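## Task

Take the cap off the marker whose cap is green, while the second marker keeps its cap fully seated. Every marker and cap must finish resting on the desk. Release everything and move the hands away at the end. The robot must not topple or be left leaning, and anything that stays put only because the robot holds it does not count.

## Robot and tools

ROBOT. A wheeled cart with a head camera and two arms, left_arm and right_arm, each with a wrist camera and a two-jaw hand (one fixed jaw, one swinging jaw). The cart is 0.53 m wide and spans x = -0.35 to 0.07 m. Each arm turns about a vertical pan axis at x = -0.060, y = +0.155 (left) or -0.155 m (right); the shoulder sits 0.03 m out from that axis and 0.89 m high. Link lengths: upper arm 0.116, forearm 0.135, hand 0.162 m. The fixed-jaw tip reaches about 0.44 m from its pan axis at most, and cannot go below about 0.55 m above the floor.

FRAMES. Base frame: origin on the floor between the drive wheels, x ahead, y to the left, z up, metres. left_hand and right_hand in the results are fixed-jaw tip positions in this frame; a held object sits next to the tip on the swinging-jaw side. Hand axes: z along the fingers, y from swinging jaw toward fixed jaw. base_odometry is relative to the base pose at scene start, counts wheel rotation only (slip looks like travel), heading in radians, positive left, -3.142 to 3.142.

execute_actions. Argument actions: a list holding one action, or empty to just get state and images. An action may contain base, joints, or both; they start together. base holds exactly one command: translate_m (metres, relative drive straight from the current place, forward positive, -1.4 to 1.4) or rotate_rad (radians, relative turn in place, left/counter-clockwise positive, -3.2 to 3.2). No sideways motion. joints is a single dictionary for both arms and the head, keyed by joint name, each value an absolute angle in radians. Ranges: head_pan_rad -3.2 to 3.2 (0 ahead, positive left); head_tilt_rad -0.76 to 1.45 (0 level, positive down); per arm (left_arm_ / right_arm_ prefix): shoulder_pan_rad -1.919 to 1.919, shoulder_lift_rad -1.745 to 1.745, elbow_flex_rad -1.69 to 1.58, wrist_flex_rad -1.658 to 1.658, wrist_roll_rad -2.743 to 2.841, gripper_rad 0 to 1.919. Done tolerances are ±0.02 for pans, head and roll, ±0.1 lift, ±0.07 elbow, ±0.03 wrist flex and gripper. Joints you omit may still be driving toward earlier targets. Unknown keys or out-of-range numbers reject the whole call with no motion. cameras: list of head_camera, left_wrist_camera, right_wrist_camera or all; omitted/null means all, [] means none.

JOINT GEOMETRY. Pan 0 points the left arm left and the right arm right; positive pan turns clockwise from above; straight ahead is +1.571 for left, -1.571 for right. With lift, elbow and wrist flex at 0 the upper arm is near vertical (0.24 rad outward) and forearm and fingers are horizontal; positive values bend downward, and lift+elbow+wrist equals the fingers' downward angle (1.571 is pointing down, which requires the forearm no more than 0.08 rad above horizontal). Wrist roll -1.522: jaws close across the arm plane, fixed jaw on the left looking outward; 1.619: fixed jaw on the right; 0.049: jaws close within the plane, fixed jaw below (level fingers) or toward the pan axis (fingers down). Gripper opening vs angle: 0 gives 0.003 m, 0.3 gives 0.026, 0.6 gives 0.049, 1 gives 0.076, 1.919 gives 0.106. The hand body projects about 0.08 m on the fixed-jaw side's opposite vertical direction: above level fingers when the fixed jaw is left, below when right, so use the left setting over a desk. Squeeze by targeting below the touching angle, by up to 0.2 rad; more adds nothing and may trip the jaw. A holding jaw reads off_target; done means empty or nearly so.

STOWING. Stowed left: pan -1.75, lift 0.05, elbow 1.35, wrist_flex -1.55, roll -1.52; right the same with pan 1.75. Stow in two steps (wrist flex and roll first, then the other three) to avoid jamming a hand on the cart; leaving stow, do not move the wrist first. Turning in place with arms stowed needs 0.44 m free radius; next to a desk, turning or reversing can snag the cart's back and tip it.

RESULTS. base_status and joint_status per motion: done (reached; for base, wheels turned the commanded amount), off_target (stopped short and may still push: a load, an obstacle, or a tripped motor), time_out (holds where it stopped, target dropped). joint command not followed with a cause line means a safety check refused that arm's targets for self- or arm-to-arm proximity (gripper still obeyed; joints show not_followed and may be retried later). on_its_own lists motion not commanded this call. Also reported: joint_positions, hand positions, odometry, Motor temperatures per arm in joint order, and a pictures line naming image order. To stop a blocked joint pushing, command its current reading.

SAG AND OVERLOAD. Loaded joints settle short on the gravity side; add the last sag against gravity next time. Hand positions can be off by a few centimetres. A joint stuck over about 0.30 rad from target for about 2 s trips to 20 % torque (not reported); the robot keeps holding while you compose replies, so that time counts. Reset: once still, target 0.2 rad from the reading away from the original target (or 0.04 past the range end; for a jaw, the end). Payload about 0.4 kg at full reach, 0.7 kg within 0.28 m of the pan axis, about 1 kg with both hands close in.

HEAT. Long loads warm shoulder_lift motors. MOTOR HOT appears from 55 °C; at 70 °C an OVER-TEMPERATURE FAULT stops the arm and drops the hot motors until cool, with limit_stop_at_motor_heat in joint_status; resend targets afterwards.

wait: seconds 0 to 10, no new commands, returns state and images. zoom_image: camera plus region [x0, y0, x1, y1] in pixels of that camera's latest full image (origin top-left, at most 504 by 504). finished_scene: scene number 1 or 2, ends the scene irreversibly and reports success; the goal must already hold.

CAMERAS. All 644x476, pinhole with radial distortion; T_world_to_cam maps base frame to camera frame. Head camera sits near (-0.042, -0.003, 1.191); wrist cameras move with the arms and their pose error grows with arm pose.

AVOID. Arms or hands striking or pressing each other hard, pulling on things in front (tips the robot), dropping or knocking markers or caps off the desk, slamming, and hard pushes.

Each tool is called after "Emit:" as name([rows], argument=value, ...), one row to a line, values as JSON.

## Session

Emit:
execute_actions(actions=[])

Scene clock: 0.00 s.
Motor temperatures (°C, as the motors report them): left_arm=[30 30 30 30 32] | right_arm=[28 31 31 30 28]
base_odometry: x=+0.000 y=+0.000 heading=+0.000 (m, m, rad; odometry frame)
base_status: not commanded
joint_positions: head_pan_rad=-0.022 head_tilt_rad=-0.008 left_arm_shoulder_pan_rad=-1.728 left_arm_shoulder_lift_rad=-0.004 left_arm_elbow_flex_rad=+1.326 left_arm_wrist_flex_rad=-1.565 left_arm_wrist_roll_rad=-1.517 left_arm_gripper_rad=+1.920 right_arm_shoulder_pan_rad=+1.743 right_arm_shoulder_lift_rad=+0.079 right_arm_elbow_flex_rad=+1.354 right_arm_wrist_flex_rad=-1.449 right_arm_wrist_roll_rad=-1.530 right_arm_gripper_rad=+1.920
joint_status: not commanded
left_hand: x=-0.3078 y=+0.1078 z=+0.9156 quat_wxyz=(-0.060, -0.614, -0.050, +0.785) (m; base frame)
right_hand: x=-0.3090 y=-0.1195 z=+0.8734 quat_wxyz=(-0.059, +0.699, -0.063, -0.710) (m; base frame)
pictures: head_camera, left_wrist_camera, right_wrist_camera
camera_calibration (this result's frames):
head_camera: T_world_to_cam=[[-0.0690265, -0.997527, -0.0132391, 0.0100885], [-0.0501299, 0.0167223, -0.998603, 1.18721], [0.996355, -0.0682664, -0.0511602, 0.102744], [0, 0, 0, 1]] pos_world=[-0.0421577, -0.00277546, 1.19095]
left_wrist_camera: T_world_to_cam=[[-0.134355, 0.990101, 0.0406036, -0.184901], [0.311409, 0.0810861, -0.94681, 0.975651], [-0.94073, -0.114565, -0.319221, 0.0856598], [0, 0, 0, 1]] pos_world=[-0.248086, 0.113772, 0.958608]
right_wrist_camera: T_world_to_cam=[[0.181465, 0.982736, -0.0360494, 0.201828], [0.535113, -0.129433, -0.834806, 0.897498], [-0.825061, 0.132197, -0.549362, 0.306243], [0, 0, 0, 1]] pos_world=[-0.264218, -0.122663, 0.924751]
Images, in order (width x height): head_camera 644x476, left_wrist_camera 644x476, right_wrist_camera 644x476.

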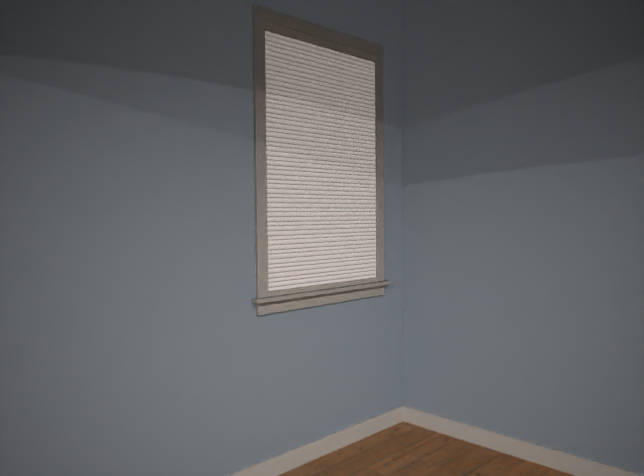

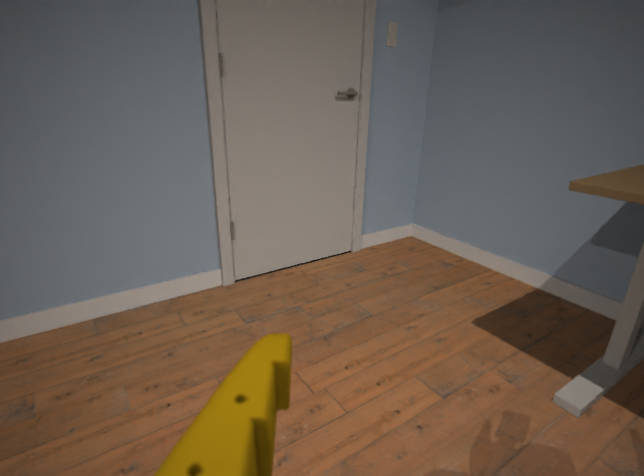

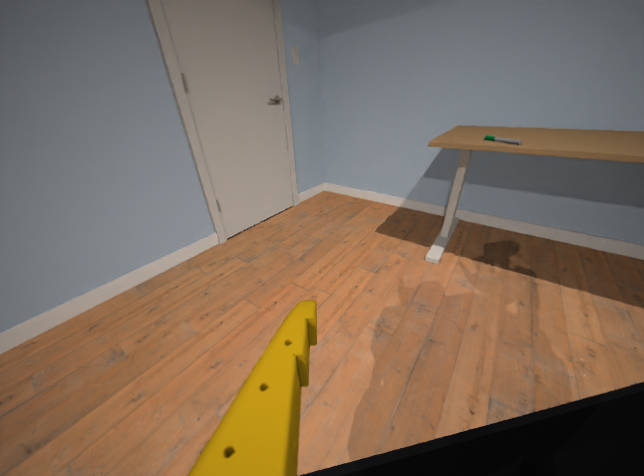

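Emit:
zoom_image(camera="right_wrist_camera", region=[420, 100, 644, 270])

Region (420, 100, 644, 270) of right_wrist_camera's 644x476 image, scaled by 2.250; it fills the top 382 rows of this view, and the rest is white.

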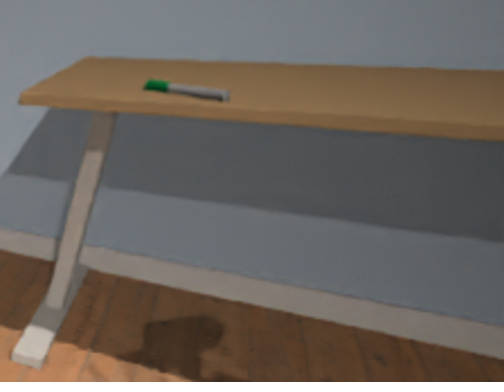

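Emit:
execute_actions([
  {"joints": {"head_pan_rad": -1.6, "head_tilt_rad": 0.9}},
], cameras=["head_camera"])

Scene clock: 19.13 s.
Motor temperatures (°C, as the motors report them): left_arm=[30 30 30 30 32] | right_arm=[28 31 31 30 28]
base_odometry: x=+0.000 y=+0.000 heading=+0.000 (m, m, rad; odometry frame)
base_status: not commanded
joint_positions: head_pan_rad=-1.590 head_tilt_rad=+0.895 left_arm_shoulder_pan_rad=-1.728 left_arm_shoulder_lift_rad=-0.004 left_arm_elbow_flex_rad=+1.326 left_arm_wrist_flex_rad=-1.565 left_arm_wrist_roll_rad=-1.517 left_arm_gripper_rad=+1.920 right_arm_shoulder_pan_rad=+1.743 right_arm_shoulder_lift_rad=+0.079 right_arm_elbow_flex_rad=+1.354 right_arm_wrist_flex_rad=-1.449 right_arm_wrist_roll_rad=-1.530 right_arm_gripper_rad=+1.920
joint_status: all done
left_hand: x=-0.3078 y=+0.1078 z=+0.9156 quat_wxyz=(-0.060, -0.614, -0.050, +0.785) (m; base frame)
right_hand: x=-0.3090 y=-0.1195 z=+0.8734 quat_wxyz=(-0.059, +0.699, -0.063, -0.710) (m; base frame)
pictures: head_camera
camera_calibration (this result's frames):
head_camera: T_world_to_cam=[[-0.997864, 0.0586735, 0.0287106, -0.081851], [0.0312747, 0.815015, -0.578596, 0.707612], [-0.0573478, -0.576462, -0.815109, 0.932525], [0, 0, 0, 1]] pos_world=[-0.0503284, -0.034347, 1.17188]
Images, in order (width x height): head_camera 644x476.

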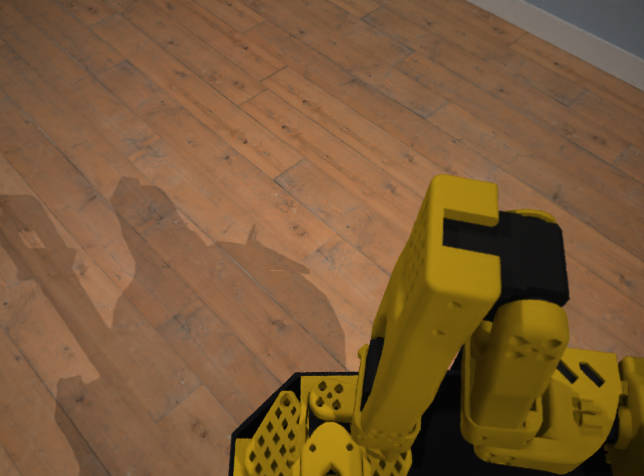

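Emit:
execute_actions([
  {"base": {"rotate_rad": 2.72}, "joints": {"head_pan_rad": -0.1, "head_tilt_rad": 0.38}},
], cameras=["head_camera"])

Scene clock: 31.80 s.
Motor temperatures (°C, as the motors report them): left_arm=[30 30 30 30 32] | right_arm=[28 31 31 30 28]
base_odometry: x=-0.001 y=+0.000 heading=+2.719 (m, m, rad; odometry frame)
base_status: done
joint_positions: head_pan_rad=-0.110 head_tilt_rad=+0.393 left_arm_shoulder_pan_rad=-1.728 left_arm_shoulder_lift_rad=-0.004 left_arm_elbow_flex_rad=+1.326 left_arm_wrist_flex_rad=-1.565 left_arm_wrist_roll_rad=-1.517 left_arm_gripper_rad=+1.920 right_arm_shoulder_pan_rad=+1.743 right_arm_shoulder_lift_rad=+0.079 right_arm_elbow_flex_rad=+1.354 right_arm_wrist_flex_rad=-1.449 right_arm_wrist_roll_rad=-1.530 right_arm_gripper_rad=+1.920
joint_status: all done
left_hand: x=-0.3078 y=+0.1078 z=+0.9156 quat_wxyz=(-0.060, -0.614, -0.050, +0.785) (m; base frame)
right_hand: x=-0.3090 y=-0.1195 z=+0.8734 quat_wxyz=(-0.059, +0.699, -0.063, -0.710) (m; base frame)
pictures: head_camera
camera_calibration (this result's frames):
head_camera: T_world_to_cam=[[-0.157753, -0.987459, 0.00618751, -0.0164417], [-0.43251, 0.0634607, -0.899393, 1.05505], [0.887721, -0.144558, -0.437097, 0.541851], [0, 0, 0, 1]] pos_world=[-0.0272859, -0.00486079, 1.18585]
Images, in order (width x height): head_camera 644x476.

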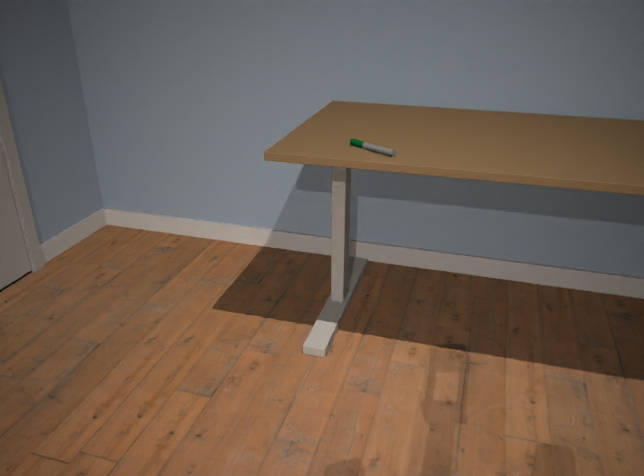

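Emit:
zoom_image(camera="head_camera", region=[250, 90, 450, 210])

Region (250, 90, 450, 210) of head_camera's 644x476 image, scaled by 2.520; it fills the top 302 rows of this view, and the rest is white.

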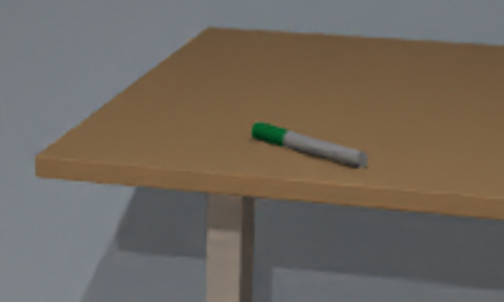

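Emit:
execute_actions([
  {"base": {"rotate_rad": -0.13}, "joints": {"left_arm_shoulder_pan_rad": -0.8, "right_arm_shoulder_pan_rad": 0.8, "left_arm_elbow_flex_rad": 0.45, "right_arm_elbow_flex_rad": 0.45, "head_pan_rad": -0.15, "head_tilt_rad": 0.45}},
], cameras=["head_camera"])

Scene clock: 153.23 s.
Motor temperatures (°C, as the motors report them): left_arm=[30 30 30 30 32] | right_arm=[28 31 31 30 28]
base_odometry: x=-0.001 y=+0.000 heading=+2.588 (m, m, rad; odometry frame)
base_status: done
joint_positions: head_pan_rad=-0.140 head_tilt_rad=+0.444 left_arm_shoulder_pan_rad=-0.808 left_arm_shoulder_lift_rad=+0.002 left_arm_elbow_flex_rad=+0.485 left_arm_wrist_flex_rad=-1.565 left_arm_wrist_roll_rad=-1.517 left_arm_gripper_rad=+1.920 right_arm_shoulder_pan_rad=+0.807 right_arm_shoulder_lift_rad=+0.086 right_arm_elbow_flex_rad=+0.483 right_arm_wrist_flex_rad=-1.449 right_arm_wrist_roll_rad=-1.530 right_arm_gripper_rad=+1.920
joint_status: all done
left_hand: x=-0.2508 y=+0.3266 z=+1.0892 quat_wxyz=(+0.363, -0.227, +0.090, +0.899) (m; base frame)
right_hand: x=-0.2618 y=-0.3588 z=+1.0592 quat_wxyz=(+0.354, +0.314, +0.125, -0.872) (m; base frame)
pictures: head_camera
camera_calibration (this result's frames):
head_camera: T_world_to_cam=[[-0.187012, -0.98232, 0.0086106, -0.0206059], [-0.47456, 0.0826642, -0.876333, 1.02653], [0.860127, -0.167971, -0.481629, 0.591811], [0, 0, 0, 1]] pos_world=[-0.025734, -0.00569212, 1.1848]
Images, in order (width x height): head_camera 644x476.

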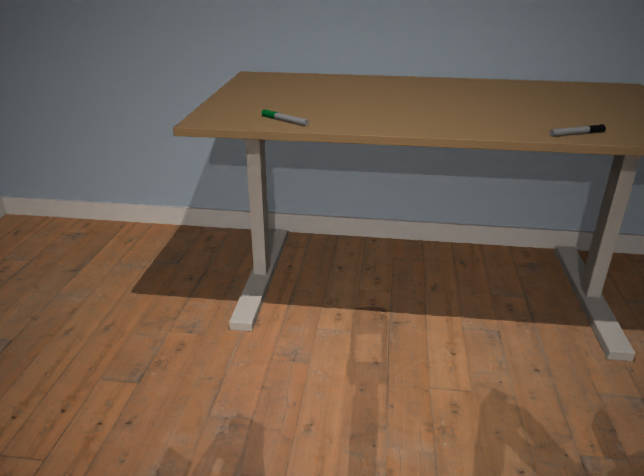

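Emit:
zoom_image(camera="head_camera", region=[160, 60, 360, 160])

Emit:
zoom_image(camera="head_camera", region=[484, 60, 644, 160])

Emit:
zoom_image(camera="head_camera", region=[200, 260, 644, 380])

Region (160, 60, 360, 160) of head_camera's 644x476 image, scaled by 2.520.

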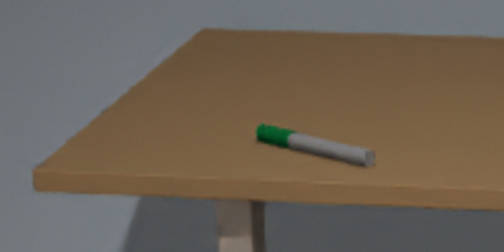

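Region (484, 60, 644, 160) of head_camera's 644x476 image, scaled by 3.150; it fills the top 315 rows of this view, and the rest is white.

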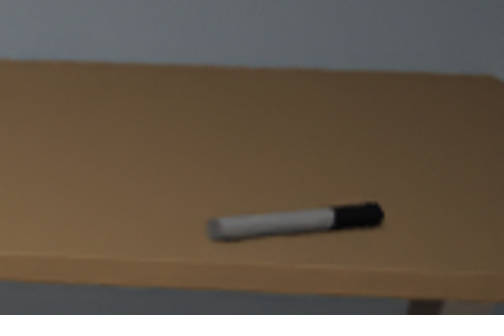

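Region (200, 260, 644, 380) of head_camera's 644x476 image, scaled by 1.135; it fills the top 136 rows of this view, and the rest is white.

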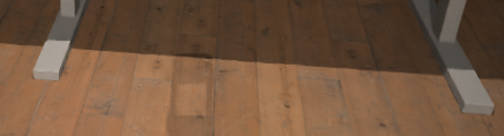

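Emit:
execute_actions([
  {"base": {"translate_m": 0.99}, "joints": {"left_arm_shoulder_pan_rad": 1.5, "left_arm_shoulder_lift_rad": 0.55, "left_arm_elbow_flex_rad": -0.75, "left_arm_wrist_flex_rad": 1.5, "left_arm_wrist_roll_rad": 0.3, "left_arm_gripper_rad": 0.6, "right_arm_shoulder_pan_rad": -1.92, "right_arm_shoulder_lift_rad": 0.72, "right_arm_elbow_flex_rad": -0.76, "right_arm_wrist_flex_rad": 1.41, "right_arm_wrist_roll_rad": 2.33, "right_arm_gripper_rad": 0.7, "head_pan_rad": -0.2, "head_tilt_rad": 0.62}},
])

Scene clock: 184.37 s.
Motor temperatures (°C, as the motors report them): left_arm=[30 30 30 30 32] | right_arm=[28 31 31 30 28]
base_odometry: x=-0.843 y=+0.520 heading=+2.587 (m, m, rad; odometry frame)
base_status: done
joint_positions: head_pan_rad=-0.190 head_tilt_rad=+0.614 left_arm_shoulder_pan_rad=+1.491 left_arm_shoulder_lift_rad=+0.577 left_arm_elbow_flex_rad=-0.716 left_arm_wrist_flex_rad=+1.491 left_arm_wrist_roll_rad=+0.290 left_arm_gripper_rad=+0.607 right_arm_shoulder_pan_rad=-1.914 right_arm_shoulder_lift_rad=+0.744 right_arm_elbow_flex_rad=-0.728 right_arm_wrist_flex_rad=+1.403 right_arm_wrist_roll_rad=+2.322 right_arm_gripper_rad=+0.707
joint_status: all done
left_hand: x=+0.2148 y=+0.1746 z=+0.8385 quat_wxyz=(+0.071, -0.806, +0.582, -0.083) (m; base frame)
right_hand: x=+0.2167 y=-0.0626 z=+0.8031 quat_wxyz=(-0.014, -0.864, -0.498, -0.075) (m; base frame)
pictures: head_camera, left_wrist_camera, right_wrist_camera
camera_calibration (this result's frames):
head_camera: T_world_to_cam=[[-0.233725, -0.97216, 0.0166547, -0.0320602], [-0.609237, 0.133079, -0.781742, 0.91133], [0.757762, -0.19286, -0.62338, 0.750154], [0, 0, 0, 1]] pos_world=[-0.020716, -0.00777232, 1.18059]
left_wrist_camera: T_world_to_cam=[[0.910208, 0.350792, 0.220149, -0.441029], [0.169388, -0.800396, 0.575042, -0.357112], [0.377927, -0.486118, -0.787947, 0.734891], [0, 0, 0, 1]] pos_world=[0.184183, 0.226122, 0.881502]
right_wrist_camera: T_world_to_cam=[[-0.845506, 0.527354, -0.0837767, 0.280342], [0.352587, 0.669214, 0.654091, -0.541327], [0.401002, 0.523499, -0.751762, 0.615144], [0, 0, 0, 1]] pos_world=[0.181222, -0.107604, 0.840005]
Images, in order (width x height): head_camera 644x476, left_wrist_camera 644x476, right_wrist_camera 644x476.

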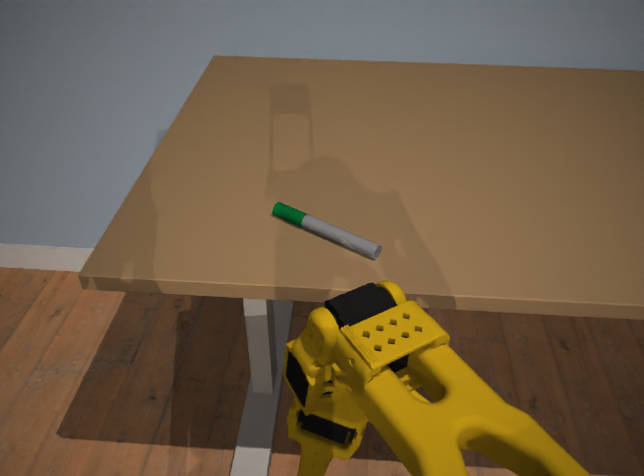

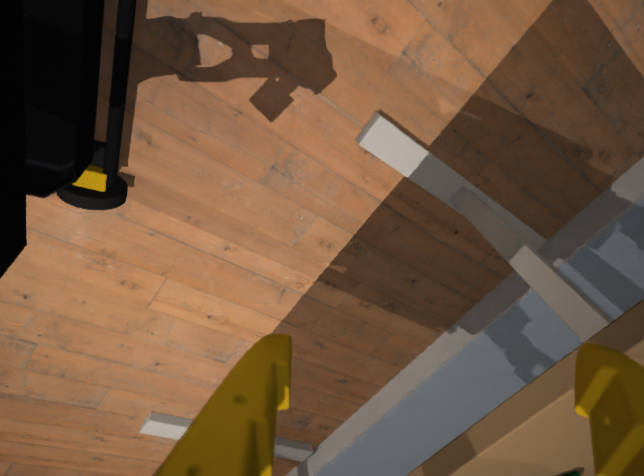

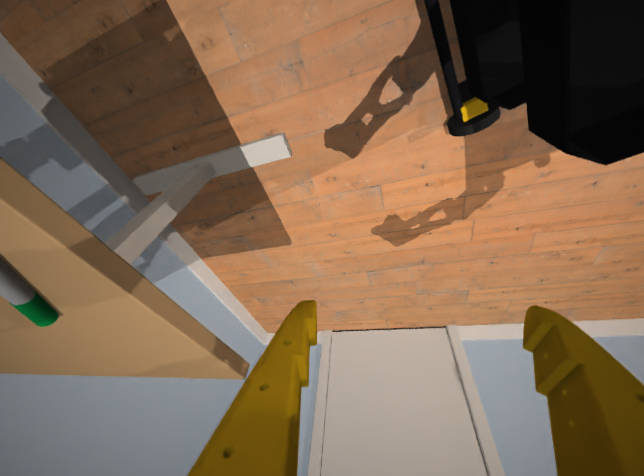

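Emit:
zoom_image(camera="head_camera", region=[250, 180, 410, 300])

Emit:
zoom_image(camera="head_camera", region=[60, 240, 260, 320])

Emit:
zoom_image(camera="head_camera", region=[444, 260, 644, 340])

Region (250, 180, 410, 300) of head_camera's 644x476 image, scaled by 3.150; it fills the top 378 rows of this view, and the rest is white.

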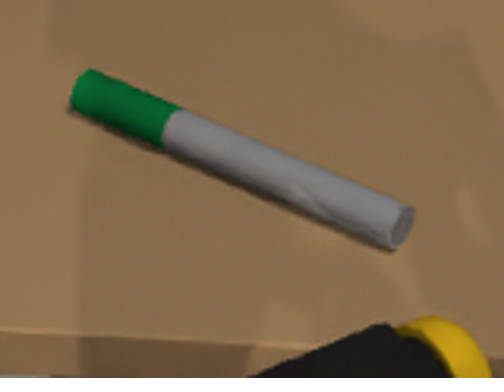

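Region (60, 240, 260, 320) of head_camera's 644x476 image, scaled by 2.520; it fills the top 202 rows of this view, and the rest is white.

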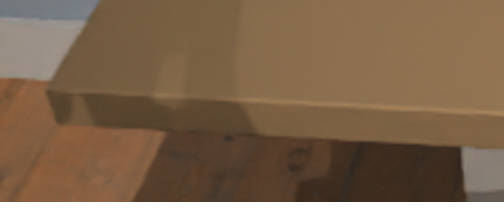

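Region (444, 260, 644, 340) of head_camera's 644x476 image, scaled by 2.520; it fills the top 202 rows of this view, and the rest is white.

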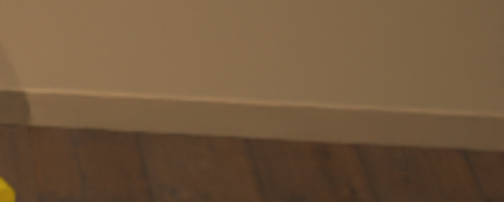

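Emit:
execute_actions([
  {"base": {"rotate_rad": -0.218}, "joints": {"right_arm_shoulder_lift_rad": 0.81, "right_arm_elbow_flex_rad": -0.80, "right_arm_wrist_flex_rad": 1.44, "right_arm_wrist_roll_rad": 2.22, "head_pan_rad": -0.05, "head_tilt_rad": 0.66}},
], cameras=["head_camera"])

Scene clock: 222.03 s.
Motor temperatures (°C, as the motors report them): left_arm=[30 30 30 30 32] | right_arm=[28 31 31 30 28]
base_odometry: x=-0.844 y=+0.520 heading=+2.370 (m, m, rad; odometry frame)
base_status: done
joint_positions: head_pan_rad=-0.060 head_tilt_rad=+0.654 left_arm_shoulder_pan_rad=+1.493 left_arm_shoulder_lift_rad=+0.577 left_arm_elbow_flex_rad=-0.716 left_arm_wrist_flex_rad=+1.491 left_arm_wrist_roll_rad=+0.290 left_arm_gripper_rad=+0.607 right_arm_shoulder_pan_rad=-1.915 right_arm_shoulder_lift_rad=+0.829 right_arm_elbow_flex_rad=-0.768 right_arm_wrist_flex_rad=+1.434 right_arm_wrist_roll_rad=+2.228 right_arm_gripper_rad=+0.707
joint_status: all done
left_hand: x=+0.2149 y=+0.1742 z=+0.8385 quat_wxyz=(+0.070, -0.806, +0.582, -0.083) (m; base frame)
right_hand: x=+0.2096 y=-0.0652 z=+0.7865 quat_wxyz=(-0.005, -0.888, -0.459, -0.037) (m; base frame)
pictures: head_camera
camera_calibration (this result's frames):
head_camera: T_world_to_cam=[[-0.104991, -0.994302, 0.0184732, -0.0281028], [-0.651997, 0.0547961, -0.756239, 0.879966], [0.750917, -0.0914431, -0.654035, 0.785116], [0, 0, 0, 1]] pos_world=[-0.018773, -0.00436792, 1.17948]
Images, in order (width x height): head_camera 644x476.

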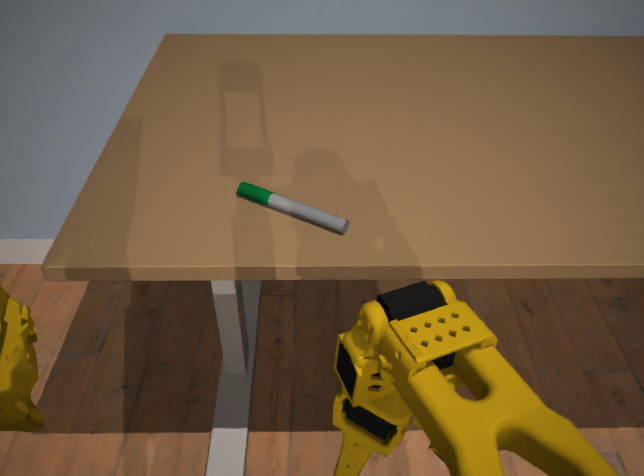

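Emit:
execute_actions(actions=[])

Scene clock: 233.47 s.
Motor temperatures (°C, as the motors report them): left_arm=[30 30 30 30 32] | right_arm=[28 31 31 30 28]
base_odometry: x=-0.844 y=+0.520 heading=+2.370 (m, m, rad; odometry frame)
base_status: done
joint_positions: head_pan_rad=-0.060 head_tilt_rad=+0.654 left_arm_shoulder_pan_rad=+1.493 left_arm_shoulder_lift_rad=+0.577 left_arm_elbow_flex_rad=-0.716 left_arm_wrist_flex_rad=+1.491 left_arm_wrist_roll_rad=+0.290 left_arm_gripper_rad=+0.607 right_arm_shoulder_pan_rad=-1.915 right_arm_shoulder_lift_rad=+0.829 right_arm_elbow_flex_rad=-0.768 right_arm_wrist_flex_rad=+1.434 right_arm_wrist_roll_rad=+2.228 right_arm_gripper_rad=+0.707
joint_status: all done
left_hand: x=+0.2149 y=+0.1742 z=+0.8385 quat_wxyz=(+0.070, -0.806, +0.582, -0.083) (m; base frame)
right_hand: x=+0.2096 y=-0.0652 z=+0.7865 quat_wxyz=(-0.005, -0.888, -0.459, -0.037) (m; base frame)
pictures: head_camera, left_wrist_camera, right_wrist_camera
camera_calibration (this result's frames):
head_camera: T_world_to_cam=[[-0.104992, -0.994302, 0.0184732, -0.0281028], [-0.651997, 0.0547962, -0.756239, 0.879966], [0.750917, -0.0914432, -0.654035, 0.785116], [0, 0, 0, 1]] pos_world=[-0.018773, -0.00436793, 1.17948]
left_wrist_camera: T_world_to_cam=[[0.910745, 0.349396, 0.220149, -0.44078], [0.16816, -0.800655, 0.575042, -0.357146], [0.377181, -0.486697, -0.787947, 0.734936], [0, 0, 0, 1]] pos_world=[0.184292, 0.225748, 0.881502]
right_wrist_camera: T_world_to_cam=[[-0.798142, 0.601701, -0.0304229, 0.227217], [0.460654, 0.642033, 0.612855, -0.518195], [0.388288, 0.475131, -0.789609, 0.63618], [0, 0, 0, 1]] pos_world=[0.173039, -0.106287, 0.826825]
Images, in order (width x height): head_camera 644x476, left_wrist_camera 644x476, right_wrist_camera 644x476.

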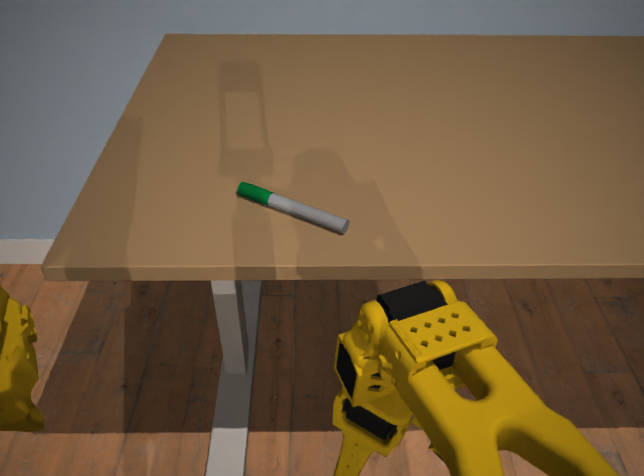

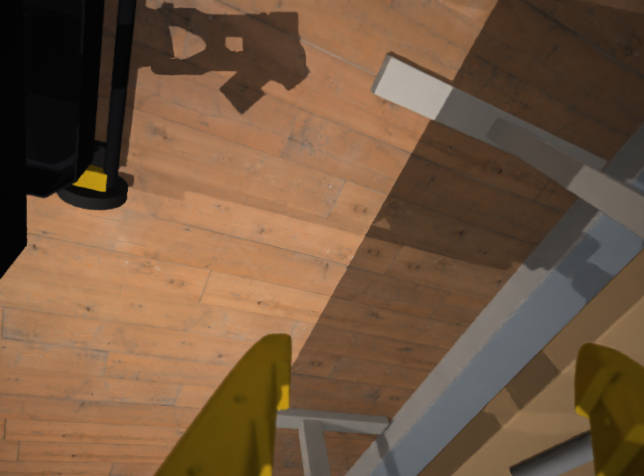

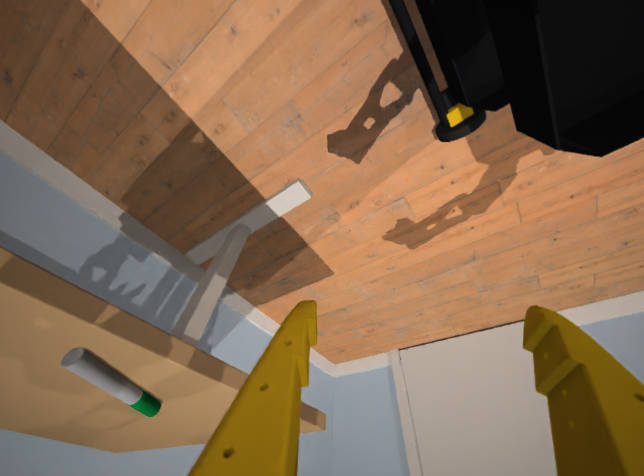

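Emit:
execute_actions([
  {"base": {"translate_m": 0.35}, "joints": {"head_tilt_rad": 1.05, "head_pan_rad": 0.0}},
])

Scene clock: 250.83 s.
Motor temperatures (°C, as the motors report them): left_arm=[30 30 30 30 32] | right_arm=[28 31 31 30 28]
base_odometry: x=-1.094 y=+0.764 heading=+2.368 (m, m, rad; odometry frame)
base_status: done
joint_positions: head_pan_rad=-0.010 head_tilt_rad=+1.045 left_arm_shoulder_pan_rad=+1.493 left_arm_shoulder_lift_rad=+0.577 left_arm_elbow_flex_rad=-0.716 left_arm_wrist_flex_rad=+1.491 left_arm_wrist_roll_rad=+0.290 left_arm_gripper_rad=+0.607 right_arm_shoulder_pan_rad=-1.915 right_arm_shoulder_lift_rad=+0.829 right_arm_elbow_flex_rad=-0.768 right_arm_wrist_flex_rad=+1.434 right_arm_wrist_roll_rad=+2.228 right_arm_gripper_rad=+0.707
joint_status: all done
left_hand: x=+0.2149 y=+0.1742 z=+0.8385 quat_wxyz=(+0.070, -0.806, +0.582, -0.083) (m; base frame)
right_hand: x=+0.2096 y=-0.0652 z=+0.7865 quat_wxyz=(-0.005, -0.888, -0.459, -0.037) (m; base frame)
pictures: head_camera, left_wrist_camera, right_wrist_camera
camera_calibration (this result's frames):
head_camera: T_world_to_cam=[[-0.0447335, -0.99841, 0.0343007, -0.0434881], [-0.89271, 0.0245391, -0.449962, 0.516128], [0.448405, -0.050749, -0.892389, 1.04524], [0, 0, 0, 1]] pos_world=[-0.00988512, -0.00303917, 1.16649]
left_wrist_camera: T_world_to_cam=[[0.910745, 0.349396, 0.220149, -0.44078], [0.16816, -0.800655, 0.575042, -0.357146], [0.377181, -0.486697, -0.787947, 0.734936], [0, 0, 0, 1]] pos_world=[0.184292, 0.225748, 0.881502]
right_wrist_camera: T_world_to_cam=[[-0.798142, 0.601701, -0.0304229, 0.227217], [0.460654, 0.642033, 0.612855, -0.518195], [0.388288, 0.475131, -0.789609, 0.63618], [0, 0, 0, 1]] pos_world=[0.173039, -0.106287, 0.826825]
Images, in order (width x height): head_camera 644x476, left_wrist_camera 644x476, right_wrist_camera 644x476.

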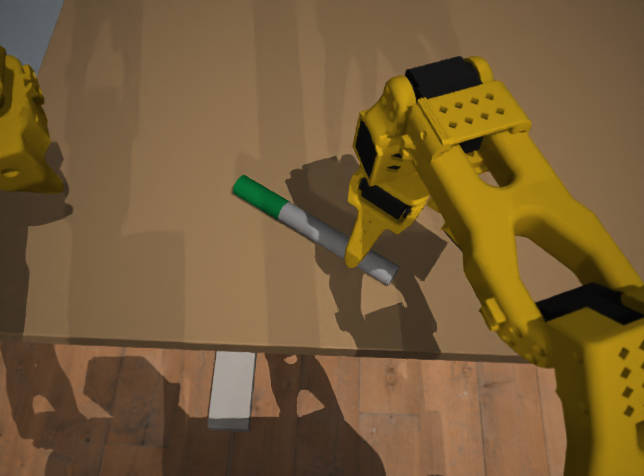

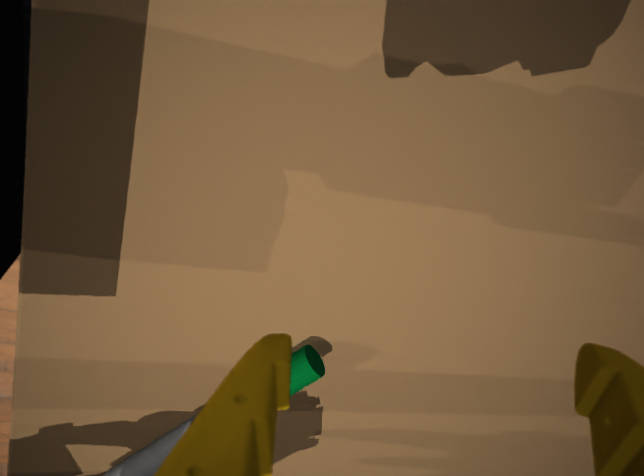

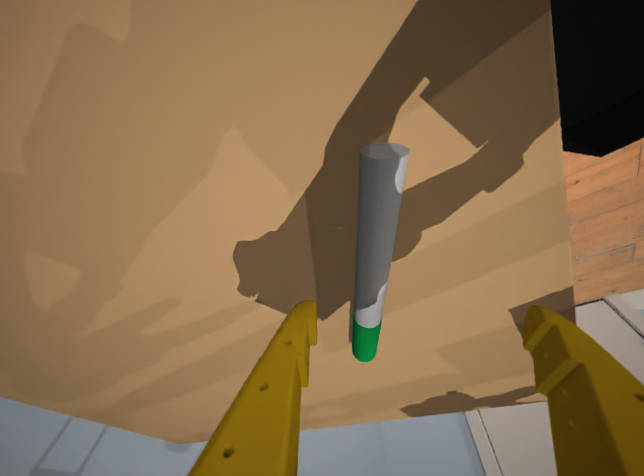

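Emit:
zoom_image(camera="right_wrist_camera", region=[260, 120, 500, 400])

Emit:
zoom_image(camera="head_camera", region=[210, 150, 450, 330])

Region (260, 120, 500, 400) of right_wrist_camera's 644x476 image, scaled by 1.800; it fills the left 432 columns of this view, and the rest is white.

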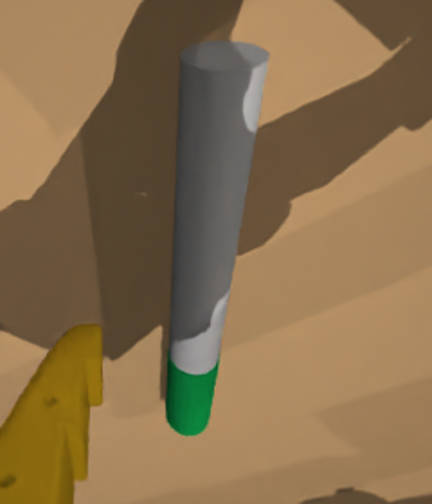

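Region (210, 150, 450, 330) of head_camera's 644x476 image, scaled by 2.100; it fills the top 378 rows of this view, and the rest is white.

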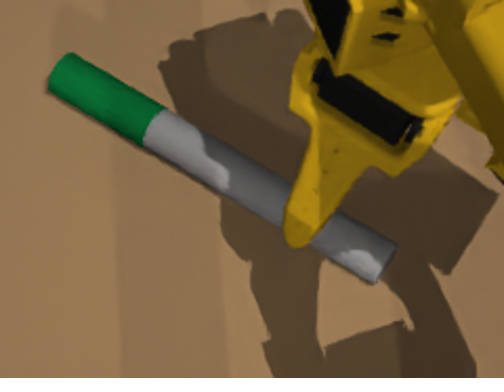

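Emit:
execute_actions([
  {"joints": {"right_arm_shoulder_lift_rad": 0.96, "right_arm_elbow_flex_rad": -0.675, "right_arm_wrist_flex_rad": 1.167}},
])

Scene clock: 297.90 s.
Motor temperatures (°C, as the motors report them): left_arm=[30 30 30 30 32] | right_arm=[28 31 31 30 28]
base_odometry: x=-1.094 y=+0.764 heading=+2.368 (m, m, rad; odometry frame)
base_status: not commanded
joint_positions: head_pan_rad=-0.010 head_tilt_rad=+1.045 left_arm_shoulder_pan_rad=+1.493 left_arm_shoulder_lift_rad=+0.577 left_arm_elbow_flex_rad=-0.716 left_arm_wrist_flex_rad=+1.491 left_arm_wrist_roll_rad=+0.290 left_arm_gripper_rad=+0.607 right_arm_shoulder_pan_rad=-1.915 right_arm_shoulder_lift_rad=+0.981 right_arm_elbow_flex_rad=-0.672 right_arm_wrist_flex_rad=+1.176 right_arm_wrist_roll_rad=+2.228 right_arm_gripper_rad=+0.707
joint_status: all done
left_hand: x=+0.2149 y=+0.1742 z=+0.8385 quat_wxyz=(+0.070, -0.806, +0.582, -0.083) (m; base frame)
right_hand: x=+0.2134 y=-0.0638 z=+0.7377 quat_wxyz=(-0.006, -0.888, -0.458, -0.043) (m; base frame)
pictures: head_camera, left_wrist_camera, right_wrist_camera
camera_calibration (this result's frames):
head_camera: T_world_to_cam=[[-0.0447337, -0.99841, 0.0343007, -0.0434881], [-0.89271, 0.0245393, -0.449962, 0.516128], [0.448405, -0.050749, -0.892389, 1.04524], [0, 0, 0, 1]] pos_world=[-0.00988512, -0.00303918, 1.16649]
left_wrist_camera: T_world_to_cam=[[0.910745, 0.349396, 0.220149, -0.44078], [0.16816, -0.800655, 0.575042, -0.357146], [0.377181, -0.486697, -0.787947, 0.734936], [0, 0, 0, 1]] pos_world=[0.184292, 0.225748, 0.881502]
right_wrist_camera: T_world_to_cam=[[-0.797805, 0.601822, -0.0363043, 0.232227], [0.454425, 0.639797, 0.619805, -0.494882], [0.396239, 0.477986, -0.783916, 0.589828], [0, 0, 0, 1]] pos_world=[0.176445, -0.105064, 0.777537]
Images, in order (width x height): head_camera 644x476, left_wrist_camera 644x476, right_wrist_camera 644x476.

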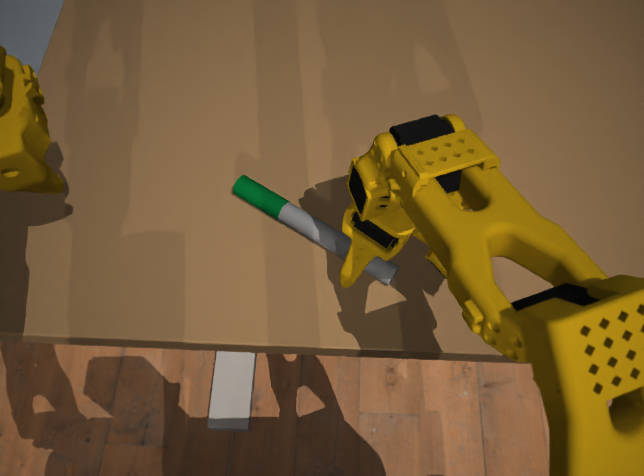

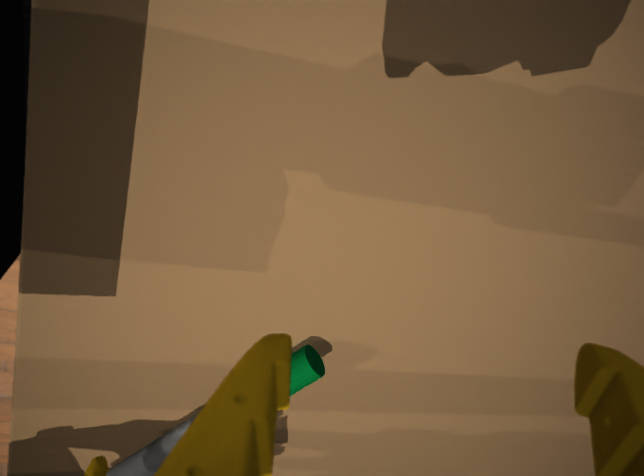

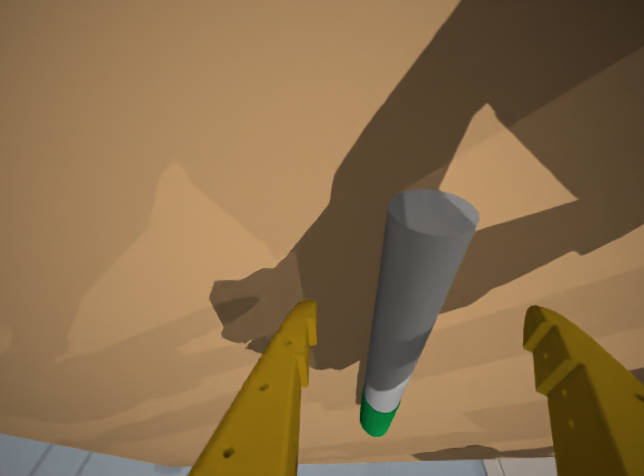

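Emit:
zoom_image(camera="right_wrist_camera", region=[260, 170, 560, 450])

Region (260, 170, 560, 450) of right_wrist_camera's 644x476 image, scaled by 1.680; it fills the top 470 rows of this view, and the rest is white.

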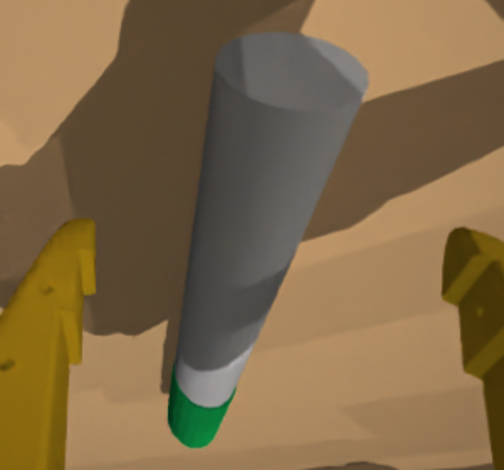

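Emit:
execute_actions([
  {"joints": {"right_arm_shoulder_lift_rad": 1.005, "right_arm_wrist_flex_rad": 1.127}},
], cameras=["right_wrist_camera", "head_camera"])

Scene clock: 339.13 s.
Motor temperatures (°C, as the motors report them): left_arm=[30 30 30 30 32] | right_arm=[28 31 31 30 28]
base_odometry: x=-1.094 y=+0.764 heading=+2.368 (m, m, rad; odometry frame)
base_status: not commanded
joint_positions: head_pan_rad=-0.010 head_tilt_rad=+1.045 left_arm_shoulder_pan_rad=+1.493 left_arm_shoulder_lift_rad=+0.577 left_arm_elbow_flex_rad=-0.716 left_arm_wrist_flex_rad=+1.491 left_arm_wrist_roll_rad=+0.290 left_arm_gripper_rad=+0.607 right_arm_shoulder_pan_rad=-1.915 right_arm_shoulder_lift_rad=+1.026 right_arm_elbow_flex_rad=-0.672 right_arm_wrist_flex_rad=+1.133 right_arm_wrist_roll_rad=+2.228 right_arm_gripper_rad=+0.707
joint_status: all done
left_hand: x=+0.2149 y=+0.1742 z=+0.8385 quat_wxyz=(+0.070, -0.806, +0.582, -0.083) (m; base frame)
right_hand: x=+0.2131 y=-0.0639 z=+0.7270 quat_wxyz=(-0.006, -0.888, -0.458, -0.042) (m; base frame)
pictures: head_camera, right_wrist_camera
camera_calibration (this result's frames):
head_camera: T_world_to_cam=[[-0.0447336, -0.99841, 0.0343007, -0.0434881], [-0.89271, 0.0245392, -0.449962, 0.516128], [0.448405, -0.050749, -0.892389, 1.04524], [0, 0, 0, 1]] pos_world=[-0.00988512, -0.00303918, 1.16649]
right_wrist_camera: T_world_to_cam=[[-0.797857, 0.601803, -0.0354643, 0.231054], [0.455319, 0.640118, 0.618816, -0.487503], [0.395107, 0.477579, -0.784735, 0.582454], [0, 0, 0, 1]] pos_world=[0.176186, -0.105158, 0.766941]
Images, in order (width x height): head_camera 644x476, right_wrist_camera 644x476.

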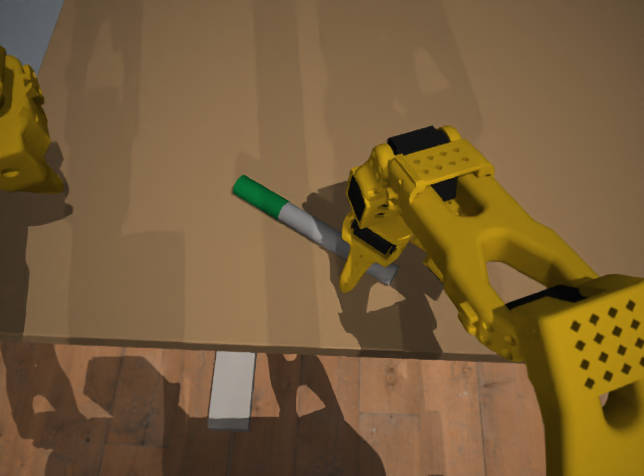

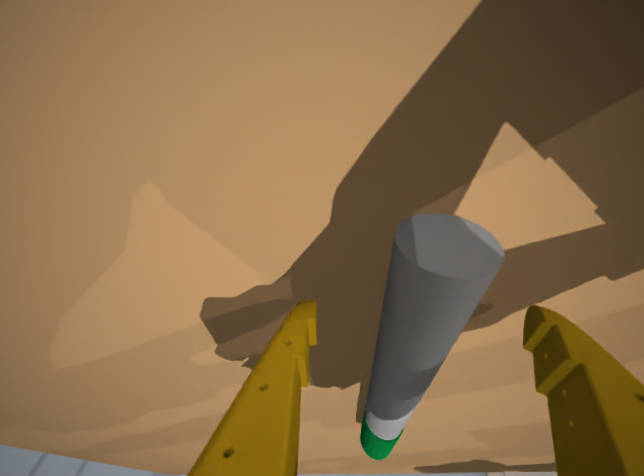

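Emit:
zoom_image(camera="right_wrist_camera", region=[180, 190, 580, 476])

Region (180, 190, 580, 476) of right_wrist_camera's 644x476 image, scaled by 1.260; it fills the top 360 rows of this view, and the rest is white.

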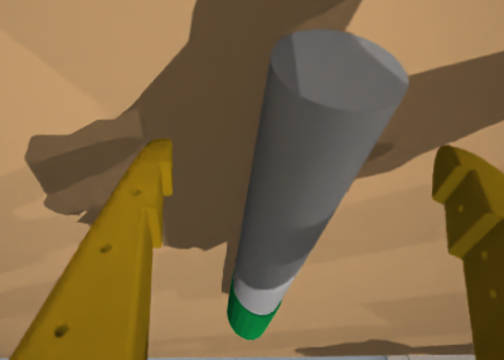

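Emit:
execute_actions([
  {"joints": {"right_arm_gripper_rad": 0.24}},
], cameras=["right_wrist_camera", "head_camera"])

Scene clock: 351.50 s.
Motor temperatures (°C, as the motors report them): left_arm=[30 30 30 30 32] | right_arm=[28 31 31 30 28]
base_odometry: x=-1.094 y=+0.764 heading=+2.368 (m, m, rad; odometry frame)
base_status: not commanded
joint_positions: head_pan_rad=-0.010 head_tilt_rad=+1.045 left_arm_shoulder_pan_rad=+1.493 left_arm_shoulder_lift_rad=+0.577 left_arm_elbow_flex_rad=-0.716 left_arm_wrist_flex_rad=+1.491 left_arm_wrist_roll_rad=+0.290 left_arm_gripper_rad=+0.607 right_arm_shoulder_pan_rad=-1.915 right_arm_shoulder_lift_rad=+1.026 right_arm_elbow_flex_rad=-0.672 right_arm_wrist_flex_rad=+1.133 right_arm_wrist_roll_rad=+2.228 right_arm_gripper_rad=+0.248
joint_status: all done
left_hand: x=+0.2149 y=+0.1742 z=+0.8385 quat_wxyz=(+0.070, -0.806, +0.582, -0.083) (m; base frame)
right_hand: x=+0.2131 y=-0.0639 z=+0.7270 quat_wxyz=(-0.006, -0.888, -0.458, -0.042) (m; base frame)
pictures: head_camera, right_wrist_camera
camera_calibration (this result's frames):
head_camera: T_world_to_cam=[[-0.04473, -0.99841, 0.0343007, -0.0434879], [-0.892711, 0.0245359, -0.449962, 0.516128], [0.448405, -0.0507474, -0.892389, 1.04524], [0, 0, 0, 1]] pos_world=[-0.0098851, -0.00303904, 1.16649]
right_wrist_camera: T_world_to_cam=[[-0.797857, 0.601803, -0.0354643, 0.231054], [0.455319, 0.640118, 0.618816, -0.487503], [0.395107, 0.477579, -0.784735, 0.582454], [0, 0, 0, 1]] pos_world=[0.176186, -0.105158, 0.766941]
Images, in order (width x height): head_camera 644x476, right_wrist_camera 644x476.

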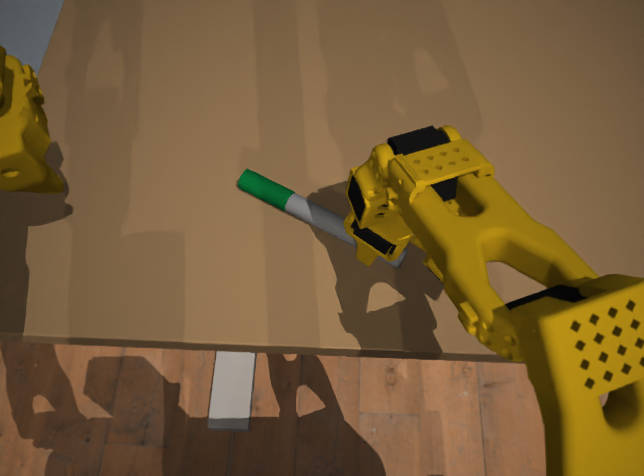

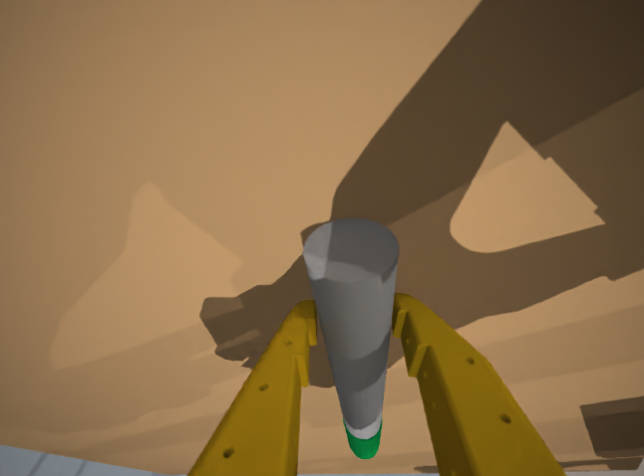

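Emit:
execute_actions([
  {"joints": {"right_arm_gripper_rad": 0.0}},
], cameras=["right_wrist_camera", "head_camera"])

Scene clock: 353.23 s.
Motor temperatures (°C, as the motors report them): left_arm=[30 30 30 30 32] | right_arm=[28 31 31 30 28]
base_odometry: x=-1.094 y=+0.764 heading=+2.368 (m, m, rad; odometry frame)
base_status: not commanded
joint_positions: head_pan_rad=-0.010 head_tilt_rad=+1.045 left_arm_shoulder_pan_rad=+1.493 left_arm_shoulder_lift_rad=+0.577 left_arm_elbow_flex_rad=-0.716 left_arm_wrist_flex_rad=+1.491 left_arm_wrist_roll_rad=+0.290 left_arm_gripper_rad=+0.607 right_arm_shoulder_pan_rad=-1.915 right_arm_shoulder_lift_rad=+1.026 right_arm_elbow_flex_rad=-0.672 right_arm_wrist_flex_rad=+1.133 right_arm_wrist_roll_rad=+2.227 right_arm_gripper_rad=+0.206
joint_status: right_arm_gripper_rad off_target (ended at +0.206, target +0.000)
left_hand: x=+0.2149 y=+0.1742 z=+0.8385 quat_wxyz=(+0.070, -0.806, +0.582, -0.083) (m; base frame)
right_hand: x=+0.2131 y=-0.0639 z=+0.7270 quat_wxyz=(-0.006, -0.888, -0.458, -0.042) (m; base frame)
pictures: head_camera, right_wrist_camera
camera_calibration (this result's frames):
head_camera: T_world_to_cam=[[-0.0447192, -0.998411, 0.0343007, -0.0434874], [-0.892711, 0.0245262, -0.449962, 0.516128], [0.448406, -0.0507425, -0.892389, 1.04524], [0, 0, 0, 1]] pos_world=[-0.00988507, -0.00303864, 1.16649]
right_wrist_camera: T_world_to_cam=[[-0.796937, 0.603026, -0.0353561, 0.230859], [0.456324, 0.639346, 0.618874, -0.487799], [0.395802, 0.47707, -0.784694, 0.582251], [0, 0, 0, 1]] pos_world=[0.176118, -0.105116, 0.766937]
Images, in order (width x height): head_camera 644x476, right_wrist_camera 644x476.

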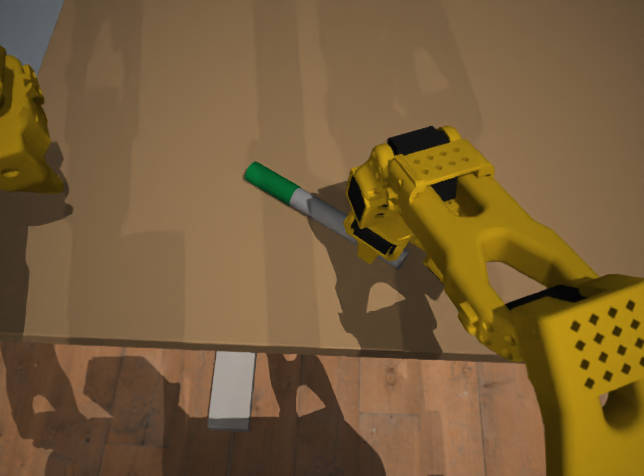

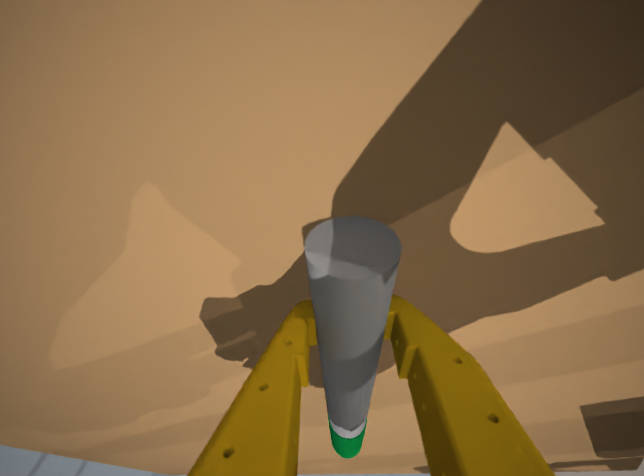

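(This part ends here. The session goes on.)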